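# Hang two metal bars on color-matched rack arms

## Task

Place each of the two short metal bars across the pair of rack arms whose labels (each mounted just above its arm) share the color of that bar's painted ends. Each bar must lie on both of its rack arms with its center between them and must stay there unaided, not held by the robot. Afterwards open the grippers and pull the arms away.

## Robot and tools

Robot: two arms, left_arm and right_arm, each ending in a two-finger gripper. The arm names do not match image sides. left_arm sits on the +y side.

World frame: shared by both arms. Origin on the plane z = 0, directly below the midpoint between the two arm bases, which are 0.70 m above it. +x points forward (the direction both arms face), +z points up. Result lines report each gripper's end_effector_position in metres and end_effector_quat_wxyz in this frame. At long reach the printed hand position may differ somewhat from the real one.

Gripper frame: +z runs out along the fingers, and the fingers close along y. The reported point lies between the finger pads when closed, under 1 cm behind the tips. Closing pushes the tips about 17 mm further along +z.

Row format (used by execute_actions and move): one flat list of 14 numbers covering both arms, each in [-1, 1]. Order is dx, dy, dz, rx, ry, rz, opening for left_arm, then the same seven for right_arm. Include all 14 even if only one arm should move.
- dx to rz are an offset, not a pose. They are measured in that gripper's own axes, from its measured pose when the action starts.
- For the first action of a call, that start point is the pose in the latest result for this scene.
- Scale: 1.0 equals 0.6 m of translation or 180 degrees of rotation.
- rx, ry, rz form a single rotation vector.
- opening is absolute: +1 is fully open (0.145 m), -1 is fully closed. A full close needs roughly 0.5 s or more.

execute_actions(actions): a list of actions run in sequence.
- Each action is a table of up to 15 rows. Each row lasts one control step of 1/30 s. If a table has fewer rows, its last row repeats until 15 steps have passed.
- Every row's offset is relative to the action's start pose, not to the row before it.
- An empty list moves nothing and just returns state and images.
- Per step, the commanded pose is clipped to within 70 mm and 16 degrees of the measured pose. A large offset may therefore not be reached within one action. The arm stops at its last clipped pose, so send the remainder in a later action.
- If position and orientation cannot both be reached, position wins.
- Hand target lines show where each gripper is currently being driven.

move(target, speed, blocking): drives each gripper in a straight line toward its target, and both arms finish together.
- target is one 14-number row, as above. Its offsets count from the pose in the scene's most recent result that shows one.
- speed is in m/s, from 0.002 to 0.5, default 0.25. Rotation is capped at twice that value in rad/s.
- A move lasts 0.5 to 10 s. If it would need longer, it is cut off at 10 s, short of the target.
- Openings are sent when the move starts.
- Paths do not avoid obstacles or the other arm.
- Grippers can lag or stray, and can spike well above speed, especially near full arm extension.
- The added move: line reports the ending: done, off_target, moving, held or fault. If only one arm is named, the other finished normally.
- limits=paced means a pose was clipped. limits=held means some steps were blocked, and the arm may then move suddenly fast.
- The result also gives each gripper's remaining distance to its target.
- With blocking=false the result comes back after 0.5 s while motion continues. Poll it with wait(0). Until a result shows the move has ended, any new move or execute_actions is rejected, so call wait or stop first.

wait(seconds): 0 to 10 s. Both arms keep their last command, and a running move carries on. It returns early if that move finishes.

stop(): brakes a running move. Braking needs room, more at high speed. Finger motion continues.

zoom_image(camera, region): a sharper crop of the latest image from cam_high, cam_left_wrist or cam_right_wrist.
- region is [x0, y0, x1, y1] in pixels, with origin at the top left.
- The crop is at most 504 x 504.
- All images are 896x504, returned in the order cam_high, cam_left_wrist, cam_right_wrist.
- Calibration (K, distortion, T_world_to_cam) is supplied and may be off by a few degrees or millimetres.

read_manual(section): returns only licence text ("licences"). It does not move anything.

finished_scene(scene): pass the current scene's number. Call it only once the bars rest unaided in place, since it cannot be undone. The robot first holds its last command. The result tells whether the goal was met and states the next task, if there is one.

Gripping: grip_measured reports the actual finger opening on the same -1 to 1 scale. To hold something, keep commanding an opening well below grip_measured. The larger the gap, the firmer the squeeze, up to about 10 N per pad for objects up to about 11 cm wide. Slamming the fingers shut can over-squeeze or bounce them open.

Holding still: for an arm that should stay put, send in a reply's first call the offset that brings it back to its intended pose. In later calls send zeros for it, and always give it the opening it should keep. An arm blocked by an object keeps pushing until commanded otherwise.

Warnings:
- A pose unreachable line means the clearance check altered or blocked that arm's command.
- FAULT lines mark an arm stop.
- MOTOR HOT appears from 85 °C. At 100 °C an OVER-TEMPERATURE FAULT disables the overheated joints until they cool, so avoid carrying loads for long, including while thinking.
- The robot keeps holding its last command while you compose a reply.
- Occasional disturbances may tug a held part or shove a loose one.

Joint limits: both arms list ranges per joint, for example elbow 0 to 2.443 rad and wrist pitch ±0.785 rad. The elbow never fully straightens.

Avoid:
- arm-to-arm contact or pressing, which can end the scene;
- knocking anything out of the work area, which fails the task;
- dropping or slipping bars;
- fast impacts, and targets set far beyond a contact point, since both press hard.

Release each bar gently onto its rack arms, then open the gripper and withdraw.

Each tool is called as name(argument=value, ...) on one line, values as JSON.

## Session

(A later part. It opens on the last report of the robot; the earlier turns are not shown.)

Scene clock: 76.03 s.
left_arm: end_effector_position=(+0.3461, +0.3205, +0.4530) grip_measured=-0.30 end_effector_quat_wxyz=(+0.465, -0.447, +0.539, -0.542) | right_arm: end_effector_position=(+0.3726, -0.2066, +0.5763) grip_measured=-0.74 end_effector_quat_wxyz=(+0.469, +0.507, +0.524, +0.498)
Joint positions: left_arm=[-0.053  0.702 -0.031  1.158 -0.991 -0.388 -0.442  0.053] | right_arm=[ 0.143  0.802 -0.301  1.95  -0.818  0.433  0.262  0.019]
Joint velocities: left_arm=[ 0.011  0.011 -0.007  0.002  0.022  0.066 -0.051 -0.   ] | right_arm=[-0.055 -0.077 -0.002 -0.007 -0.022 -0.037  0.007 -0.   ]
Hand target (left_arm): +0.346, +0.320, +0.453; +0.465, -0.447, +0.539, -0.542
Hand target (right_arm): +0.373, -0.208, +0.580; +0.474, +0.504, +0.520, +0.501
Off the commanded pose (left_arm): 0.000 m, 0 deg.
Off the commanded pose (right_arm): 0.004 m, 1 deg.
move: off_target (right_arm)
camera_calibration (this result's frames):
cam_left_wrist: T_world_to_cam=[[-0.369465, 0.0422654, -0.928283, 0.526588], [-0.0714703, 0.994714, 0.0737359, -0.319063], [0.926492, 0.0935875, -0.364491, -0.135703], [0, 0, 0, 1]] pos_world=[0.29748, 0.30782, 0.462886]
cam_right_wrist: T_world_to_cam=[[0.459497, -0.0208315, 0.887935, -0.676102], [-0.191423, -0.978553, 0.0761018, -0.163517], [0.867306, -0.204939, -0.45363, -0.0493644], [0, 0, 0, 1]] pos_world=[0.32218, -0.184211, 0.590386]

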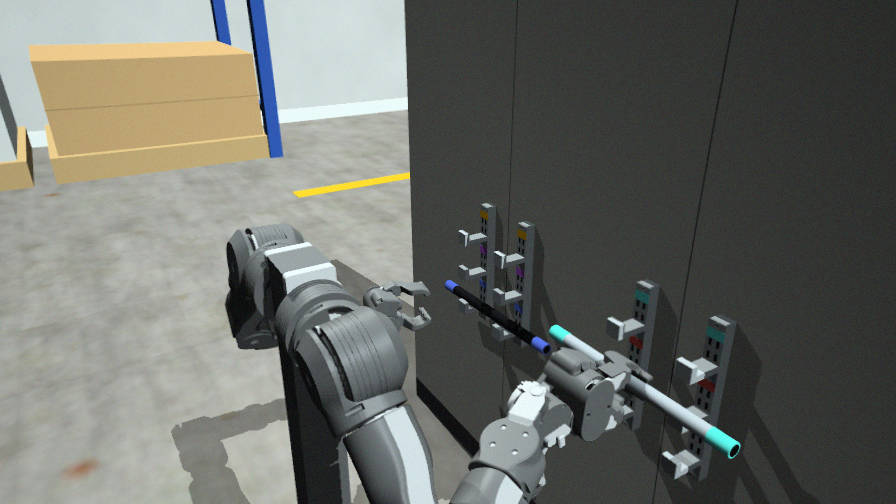

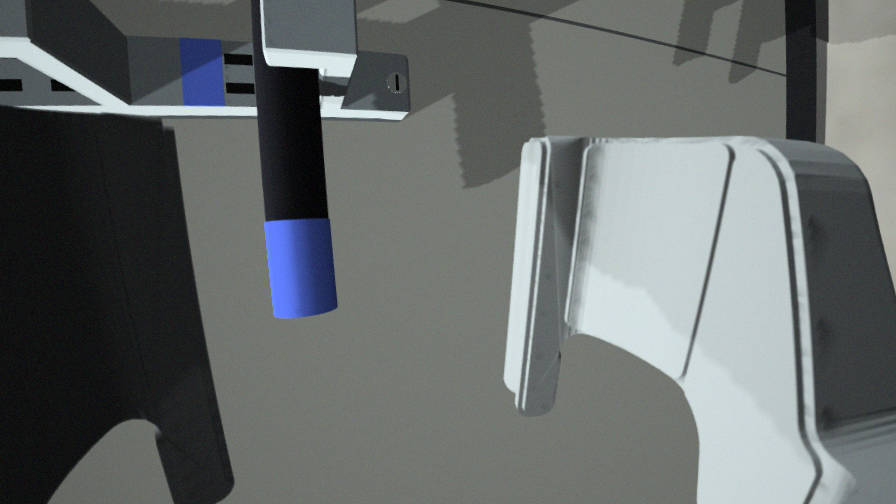

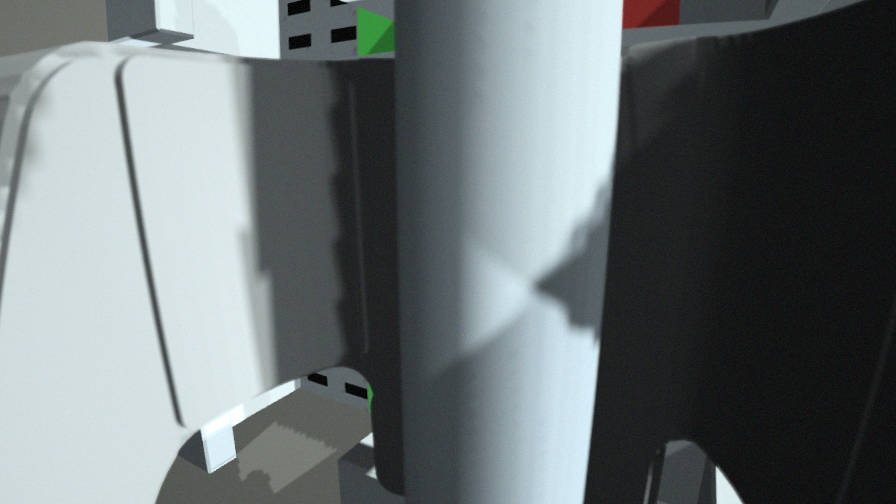

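move(target=[0,0,0,0,0,0,-0.3, 0,0.142,-0.012,-0.02,0,0,-0.95], speed=0.1)

move(target=[0,0,0,0,0,0,-0.3, 0,0.006,0.108,0,0,0,-0.95], speed=0.07)

zoom_image(camera="cam_high", region=[560,240,810,480])

Scene clock: 77.83 s.
left_arm: end_effector_position=(+0.3461, +0.3205, +0.4530) grip_measured=-0.30 end_effector_quat_wxyz=(+0.465, -0.447, +0.539, -0.542) | right_arm: end_effector_position=(+0.3712, -0.2051, +0.6593) grip_measured=-0.74 end_effector_quat_wxyz=(+0.481, +0.491, +0.512, +0.515)
Joint positions: left_arm=[-0.053  0.702 -0.031  1.158 -0.991 -0.388 -0.442  0.053] | right_arm=[ 0.355  0.894 -0.253  2.086 -0.745  0.507  0.503  0.019]
Joint velocities: left_arm=[ 0.055  0.011  0.002 -0.017 -0.037  0.007  0.081 -0.   ] | right_arm=[ 0.033  0.011 -0.002 -0.022 -0.007 -0.051 -0.037 -0.   ]
Hand target (left_arm): +0.346, +0.320, +0.453; +0.465, -0.447, +0.539, -0.542
Hand target (right_arm): +0.371, -0.206, +0.661; +0.483, +0.491, +0.510, +0.515
Off the commanded pose (left_arm): 0.000 m, 0 deg.
Off the commanded pose (right_arm): 0.004 m, 1 deg.
move: off_target (right_arm)
camera_calibration (this result's frames):
cam_left_wrist: T_world_to_cam=[[-0.369465, 0.0422654, -0.928283, 0.526588], [-0.0714703, 0.994714, 0.0737359, -0.319063], [0.926492, 0.0935875, -0.364491, -0.135703], [0, 0, 0, 1]] pos_world=[0.29748, 0.30782, 0.462886]
cam_right_wrist: T_world_to_cam=[[0.408373, -0.0205088, 0.912585, -0.746327], [-0.187893, -0.980228, 0.0620513, -0.161048], [0.893268, -0.196808, -0.404152, -0.0508209], [0, 0, 0, 1]] pos_world=[0.319917, -0.183172, 0.67054]

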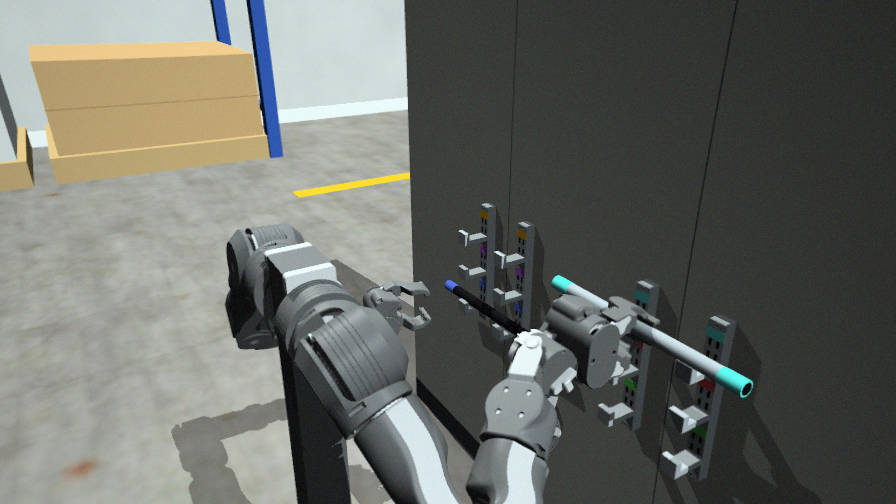

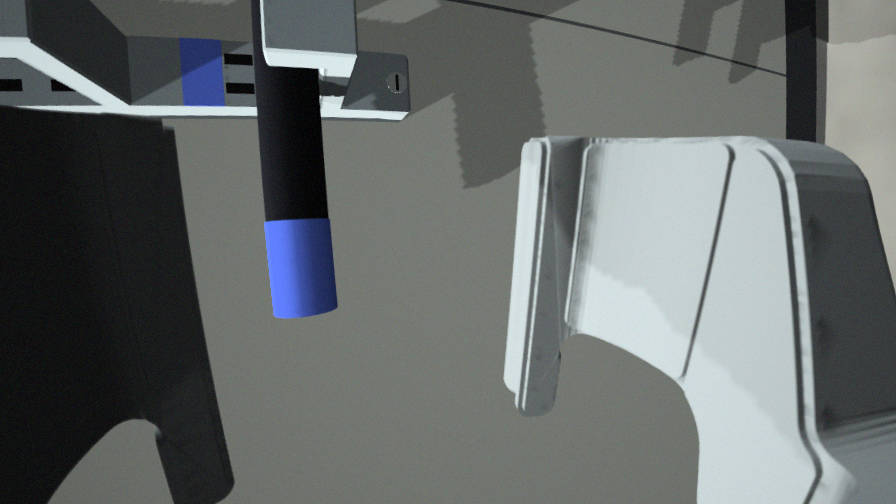

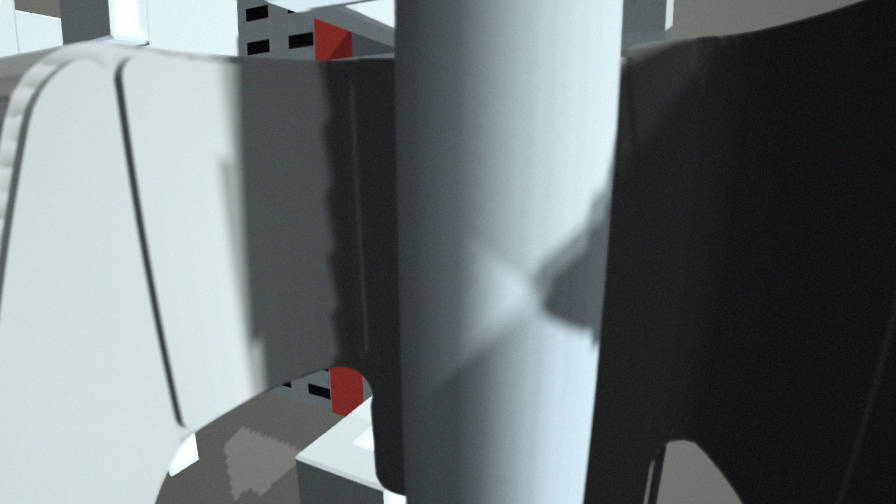

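Scene clock: 79.00 s.
left_arm: end_effector_position=(+0.3461, +0.3205, +0.4530) grip_measured=-0.30 end_effector_quat_wxyz=(+0.465, -0.447, +0.539, -0.542) | right_arm: end_effector_position=(+0.4359, -0.2037, +0.6584) grip_measured=-0.74 end_effector_quat_wxyz=(+0.477, +0.498, +0.512, +0.512)
Joint positions: left_arm=[-0.053  0.702 -0.031  1.158 -0.991 -0.388 -0.442  0.053] | right_arm=[ 0.656  0.729 -0.425  1.741 -0.799  0.396  0.5    0.019]
Joint velocities: left_arm=[ 0.055 -0.011 -0.012 -0.002 -0.022  0.037 -0.022 -0.   ] | right_arm=[-0.099  0.033  0.012  0.027  0.007 -0.007 -0.037  0.   ]
Hand target (left_arm): +0.346, +0.320, +0.453; +0.465, -0.447, +0.539, -0.542
Hand target (right_arm): +0.436, -0.203, +0.662; +0.482, +0.492, +0.510, +0.515
Off the commanded pose (left_arm): 0.000 m, 0 deg.
Off the commanded pose (right_arm): 0.005 m, 1 deg.
move: off_target (right_arm)
camera_calibration (this result's frames):
cam_left_wrist: T_world_to_cam=[[-0.369465, 0.0422654, -0.928283, 0.526588], [-0.0714703, 0.994714, 0.0737359, -0.319063], [0.926492, 0.0935875, -0.364491, -0.135703], [0, 0, 0, 1]] pos_world=[0.29748, 0.30782, 0.462886]
cam_right_wrist: T_world_to_cam=[[0.421392, -0.0282237, 0.906439, -0.775114], [-0.19249, -0.979525, 0.0589865, -0.143268], [0.886215, -0.199337, -0.418196, -0.0969238], [0, 0, 0, 1]] pos_world=[0.384944, -0.181532, 0.670511]

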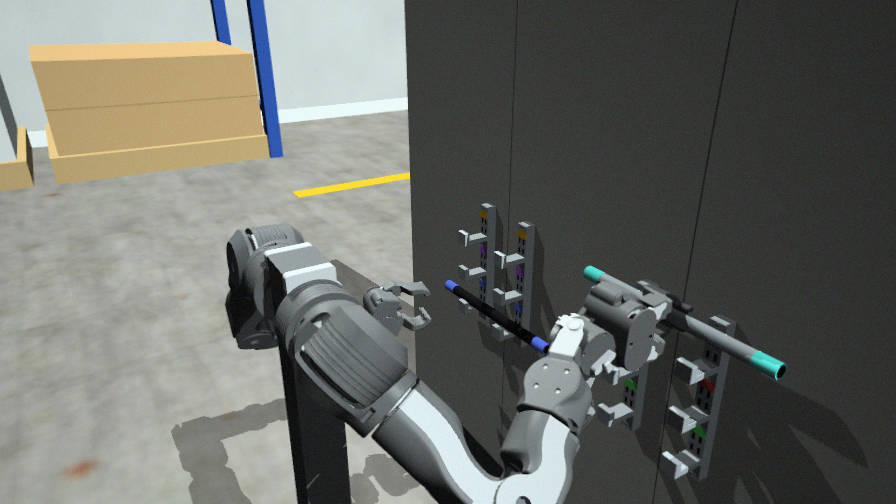

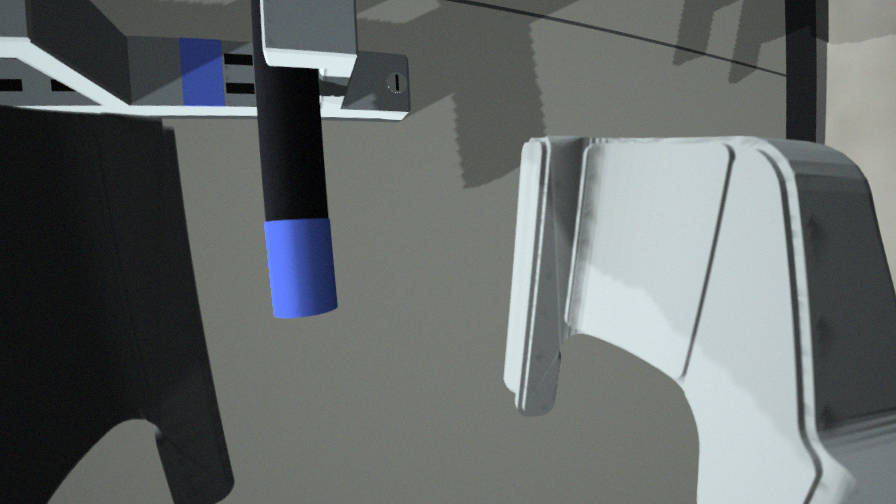

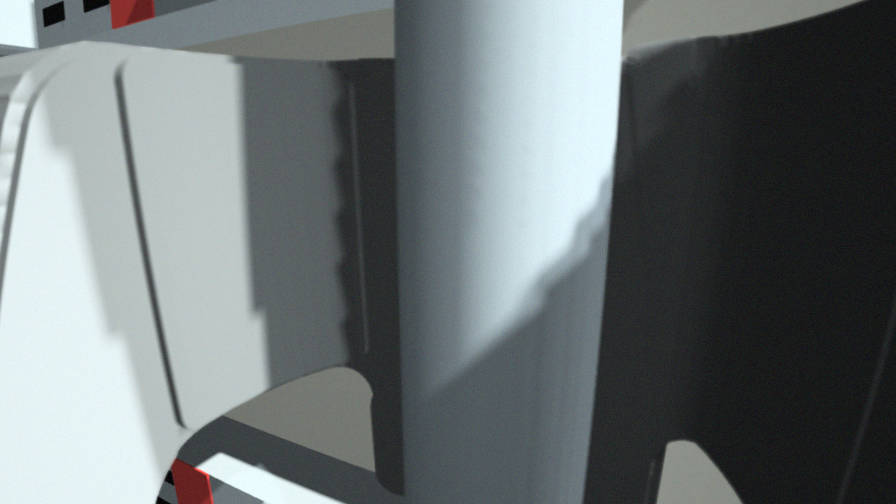

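Region (560, 240, 810, 480) of cam_high's 896x504 image, scaled by 2.016, with more detail than that image has; it fills the top 484 rows of this view, and the rest is white.

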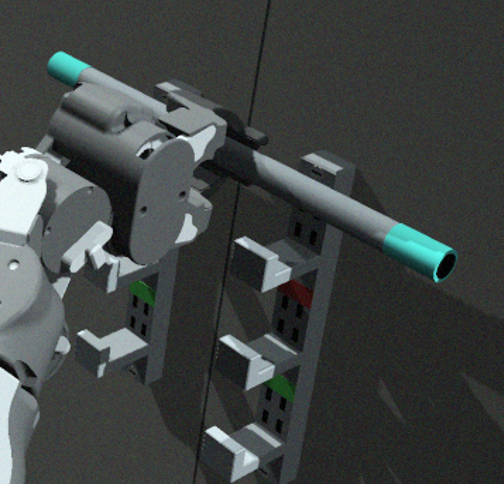

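move(target=[0,0,0,0,0,0,-0.3, -0.008,-0.056,0.004,0,0,0,-0.95], speed=0.04)

zoom_image(camera="cam_high", region=[560,240,810,480])

Scene clock: 80.50 s.
left_arm: end_effector_position=(+0.3461, +0.3205, +0.4530) grip_measured=-0.30 end_effector_quat_wxyz=(+0.465, -0.447, +0.539, -0.542) | right_arm: end_effector_position=(+0.4375, -0.2082, +0.6245) grip_measured=-0.74 end_effector_quat_wxyz=(+0.477, +0.500, +0.514, +0.509)
Joint positions: left_arm=[-0.053  0.702 -0.031  1.158 -0.991 -0.388 -0.442  0.053] | right_arm=[ 0.561  0.716 -0.425  1.69  -0.803  0.361  0.379  0.019]
Joint velocities: left_arm=[ 0.033 -0.033  0.017  0.012 -0.11  -0.051 -0.066  0.   ] | right_arm=[ 0.011 -0.055  0.007 -0.002 -0.081 -0.022 -0.007 -0.   ]
Hand target (left_arm): +0.346, +0.320, +0.453; +0.465, -0.447, +0.539, -0.542
Hand target (right_arm): +0.438, -0.208, +0.625; +0.478, +0.498, +0.512, +0.512
Off the commanded pose (left_arm): 0.000 m, 0 deg.
Off the commanded pose (right_arm): 0.001 m, 0 deg.
move: done
camera_calibration (this result's frames):
cam_left_wrist: T_world_to_cam=[[-0.369465, 0.0422654, -0.928283, 0.526588], [-0.0714703, 0.994714, 0.0737359, -0.319063], [0.926492, 0.0935875, -0.364491, -0.135703], [0, 0, 0, 1]] pos_world=[0.29748, 0.30782, 0.462886]
cam_right_wrist: T_world_to_cam=[[0.427102, -0.027929, 0.903772, -0.745907], [-0.194053, -0.979064, 0.0614496, -0.146107], [0.883135, -0.201625, -0.42358, -0.109141], [0, 0, 0, 1]] pos_world=[0.386612, -0.185887, 0.636878]

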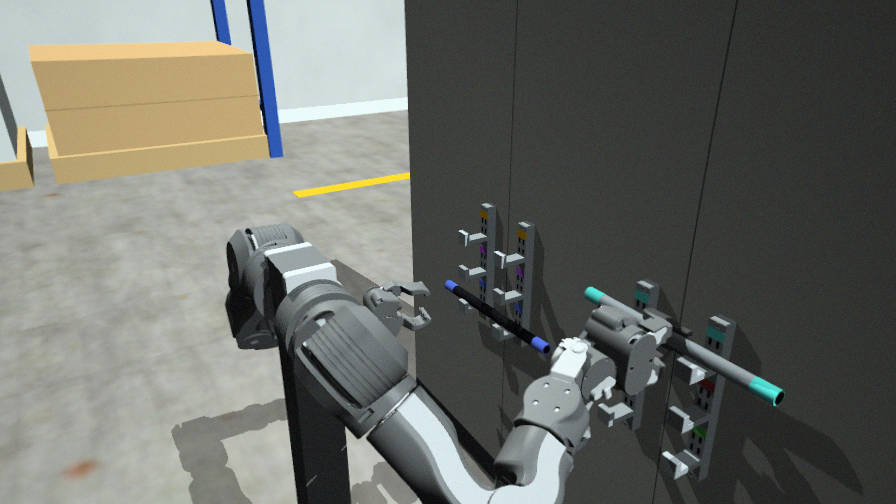

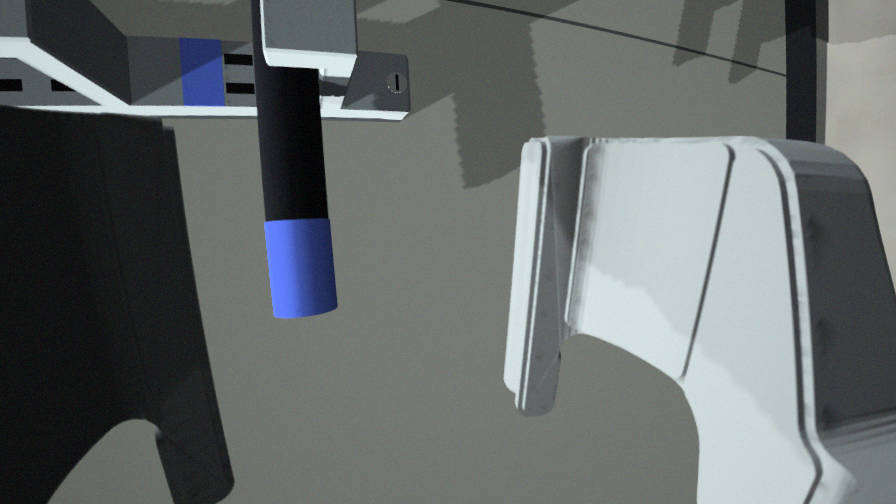

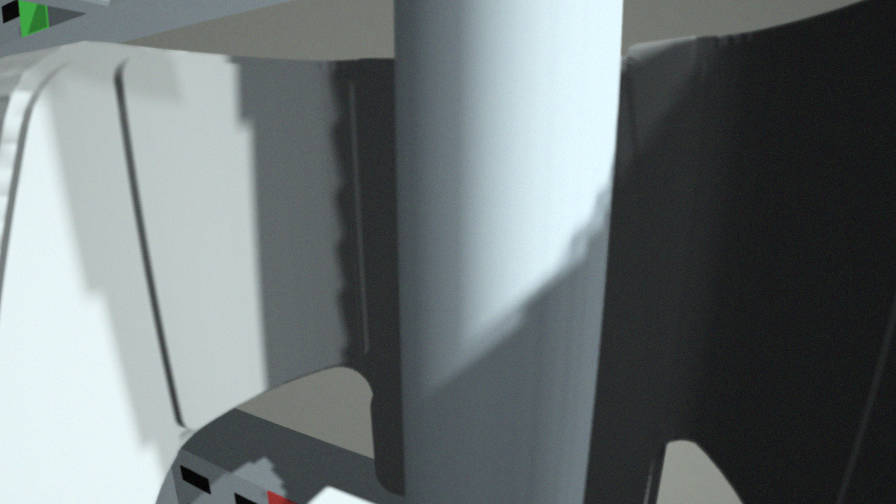

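Region (560, 240, 810, 480) of cam_high's 896x504 image, scaled by 2.016, with more detail than that image has; it fills the top 484 rows of this view, and the rest is white.

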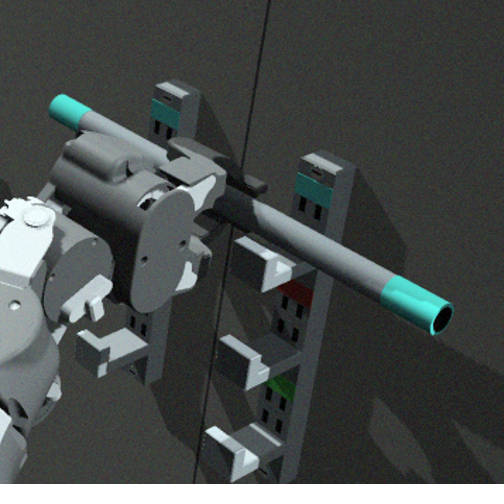

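execute_actions(actions=[[[0,0,0,0,0,0,-0.3,0,-0.004,0,0,0,0,-0.8]],[[0,0,0,0,0,0,-0.3,0,0,0,0,0,0,-0.7]],[[0,0,0,0,0,0,-0.3,0,0,0,0,0,0,-0.6]],[[0,0,0,0,0,0,-0.3,0,0,0,0,0,0,-0.25]]])

move(target=[0,0,0,0,0,0,-0.3,0,0,-0.24,0,0,0,-0.25], speed=0.1)

Scene clock: 85.33 s.
left_arm: end_effector_position=(+0.3461, +0.3205, +0.4530) grip_measured=-0.30 end_effector_quat_wxyz=(+0.465, -0.447, +0.539, -0.542) | right_arm: end_effector_position=(+0.4372, -0.2082, +0.6238) grip_measured=-0.25 end_effector_quat_wxyz=(+0.478, +0.498, +0.514, +0.509)
Joint positions: left_arm=[-0.053  0.702 -0.031  1.158 -0.991 -0.388 -0.442  0.053] | right_arm=[ 0.558  0.716 -0.425  1.69  -0.806  0.359  0.374  0.057]
Joint velocities: left_arm=[-0.011  0.011  0.007  0.017 -0.022 -0.037 -0.022  0.   ] | right_arm=[ 0.033  0.055 -0.002  0.002  0.051 -0.095  0.022 -0.   ]
Hand target (left_arm): +0.346, +0.320, +0.453; +0.465, -0.447, +0.539, -0.542
Hand target (right_arm): +0.437, -0.208, +0.624; +0.478, +0.498, +0.514, +0.509
Off the commanded pose (left_arm): 0.000 m, 0 deg.
Off the commanded pose (right_arm): 0.000 m, 0 deg.
camera_calibration (this result's frames):
cam_left_wrist: T_world_to_cam=[[-0.369465, 0.0422654, -0.928283, 0.526588], [-0.0714703, 0.994714, 0.0737359, -0.319063], [0.926492, 0.0935875, -0.364491, -0.135703], [0, 0, 0, 1]] pos_world=[0.29748, 0.30782, 0.462886]
cam_right_wrist: T_world_to_cam=[[0.424762, -0.0256753, 0.904941, -0.744458], [-0.194117, -0.978931, 0.0633405, -0.147236], [0.884248, -0.202569, -0.420797, -0.111604], [0, 0, 0, 1]] pos_world=[0.386322, -0.185855, 0.636054]

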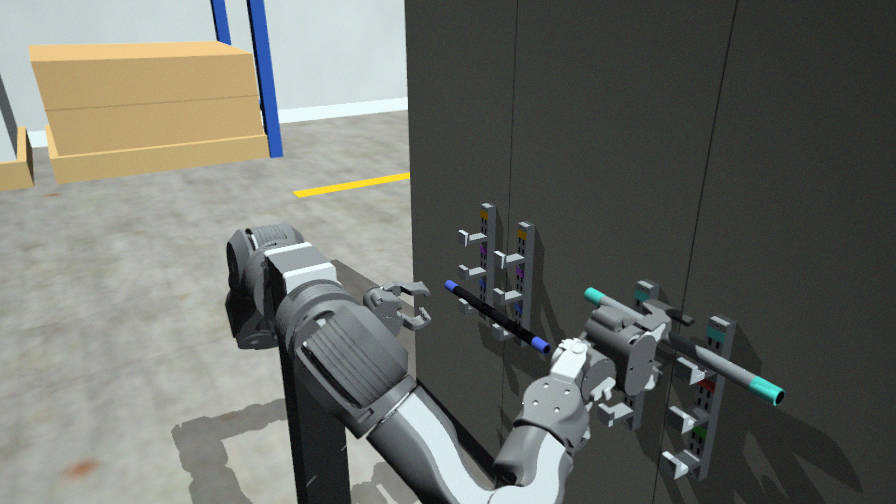

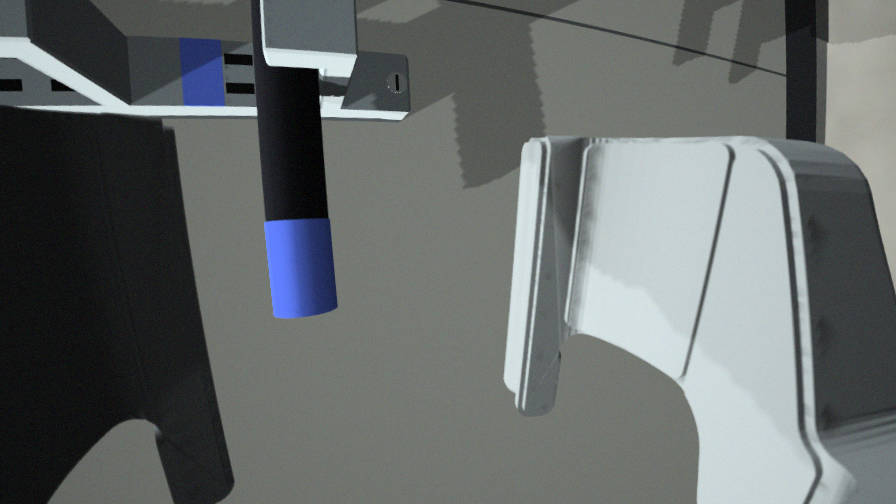

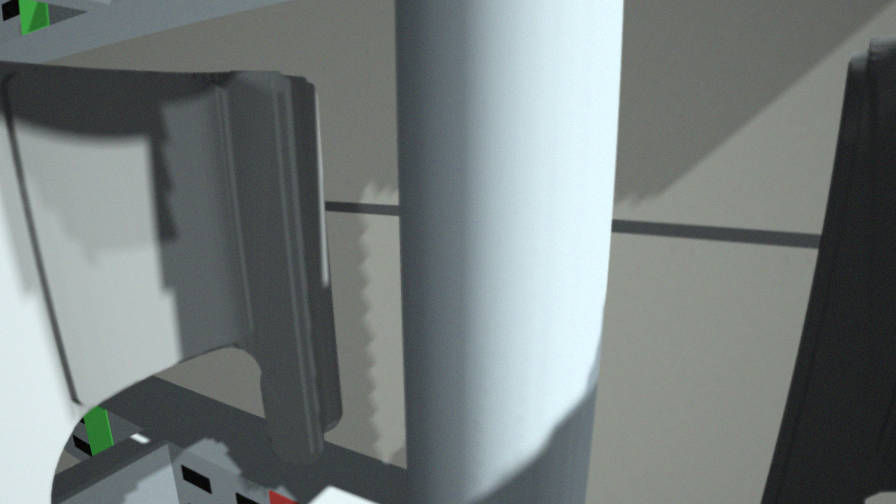

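Scene clock: 87.03 s.
left_arm: end_effector_position=(+0.3461, +0.3205, +0.4530) grip_measured=-0.30 end_effector_quat_wxyz=(+0.465, -0.447, +0.539, -0.542) | right_arm: end_effector_position=(+0.2937, -0.2124, +0.6267) grip_measured=-0.25 end_effector_quat_wxyz=(+0.474, +0.499, +0.519, +0.507)
Joint positions: left_arm=[-0.053  0.702 -0.031  1.158 -0.991 -0.388 -0.442  0.053] | right_arm=[-0.356  0.928  0.185  2.389 -0.721  0.487  0.342  0.057]
Joint velocities: left_arm=[ 0.011  0.011 -0.007  0.007  0.022  0.007 -0.007 -0.   ] | right_arm=[-0.143  0.077 -0.007 -0.007  0.022  0.022 -0.051 -0.   ]
Hand target (left_arm): +0.346, +0.320, +0.453; +0.465, -0.447, +0.539, -0.542
Hand target (right_arm): +0.294, -0.213, +0.629; +0.477, +0.496, +0.517, +0.510
Off the commanded pose (left_arm): 0.000 m, 0 deg.
Off the commanded pose (right_arm): 0.003 m, 1 deg.
move: done
camera_calibration (this result's frames):
cam_left_wrist: T_world_to_cam=[[-0.369465, 0.0422654, -0.928283, 0.526588], [-0.0714703, 0.994714, 0.0737359, -0.319063], [0.926492, 0.0935875, -0.364491, -0.135703], [0, 0, 0, 1]] pos_world=[0.29748, 0.30782, 0.462886]
cam_right_wrist: T_world_to_cam=[[0.436503, -0.0185553, 0.899512, -0.684774], [-0.186609, -0.979913, 0.0703411, -0.186217], [0.880138, -0.198561, -0.431197, 0.0242925], [0, 0, 0, 1]] pos_world=[0.242775, -0.190359, 0.639535]

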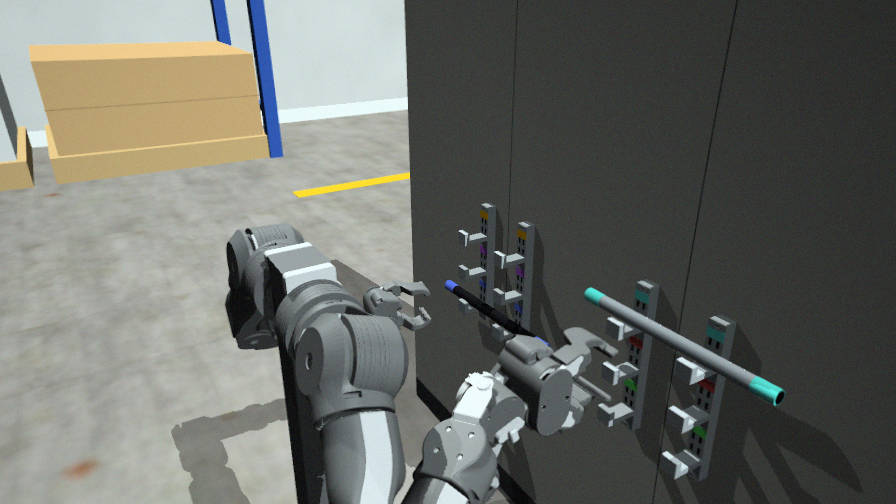

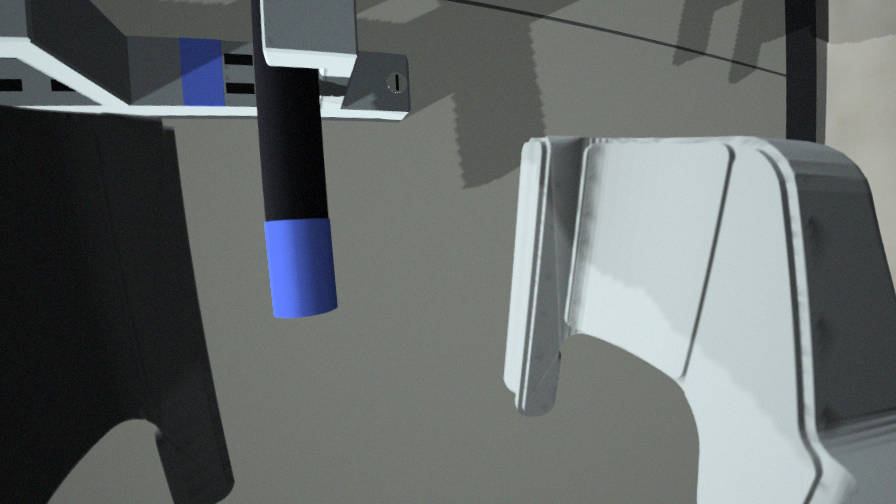

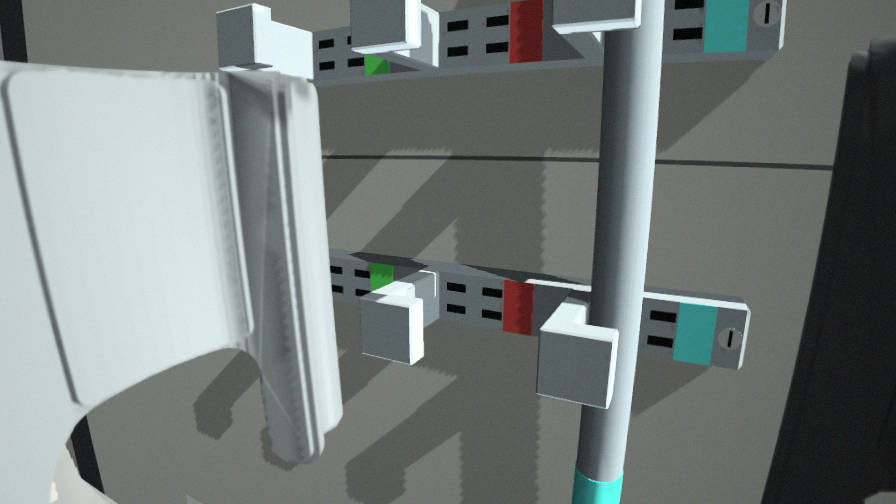

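finished_scene(scene=1)

The scene is finished: the task was done.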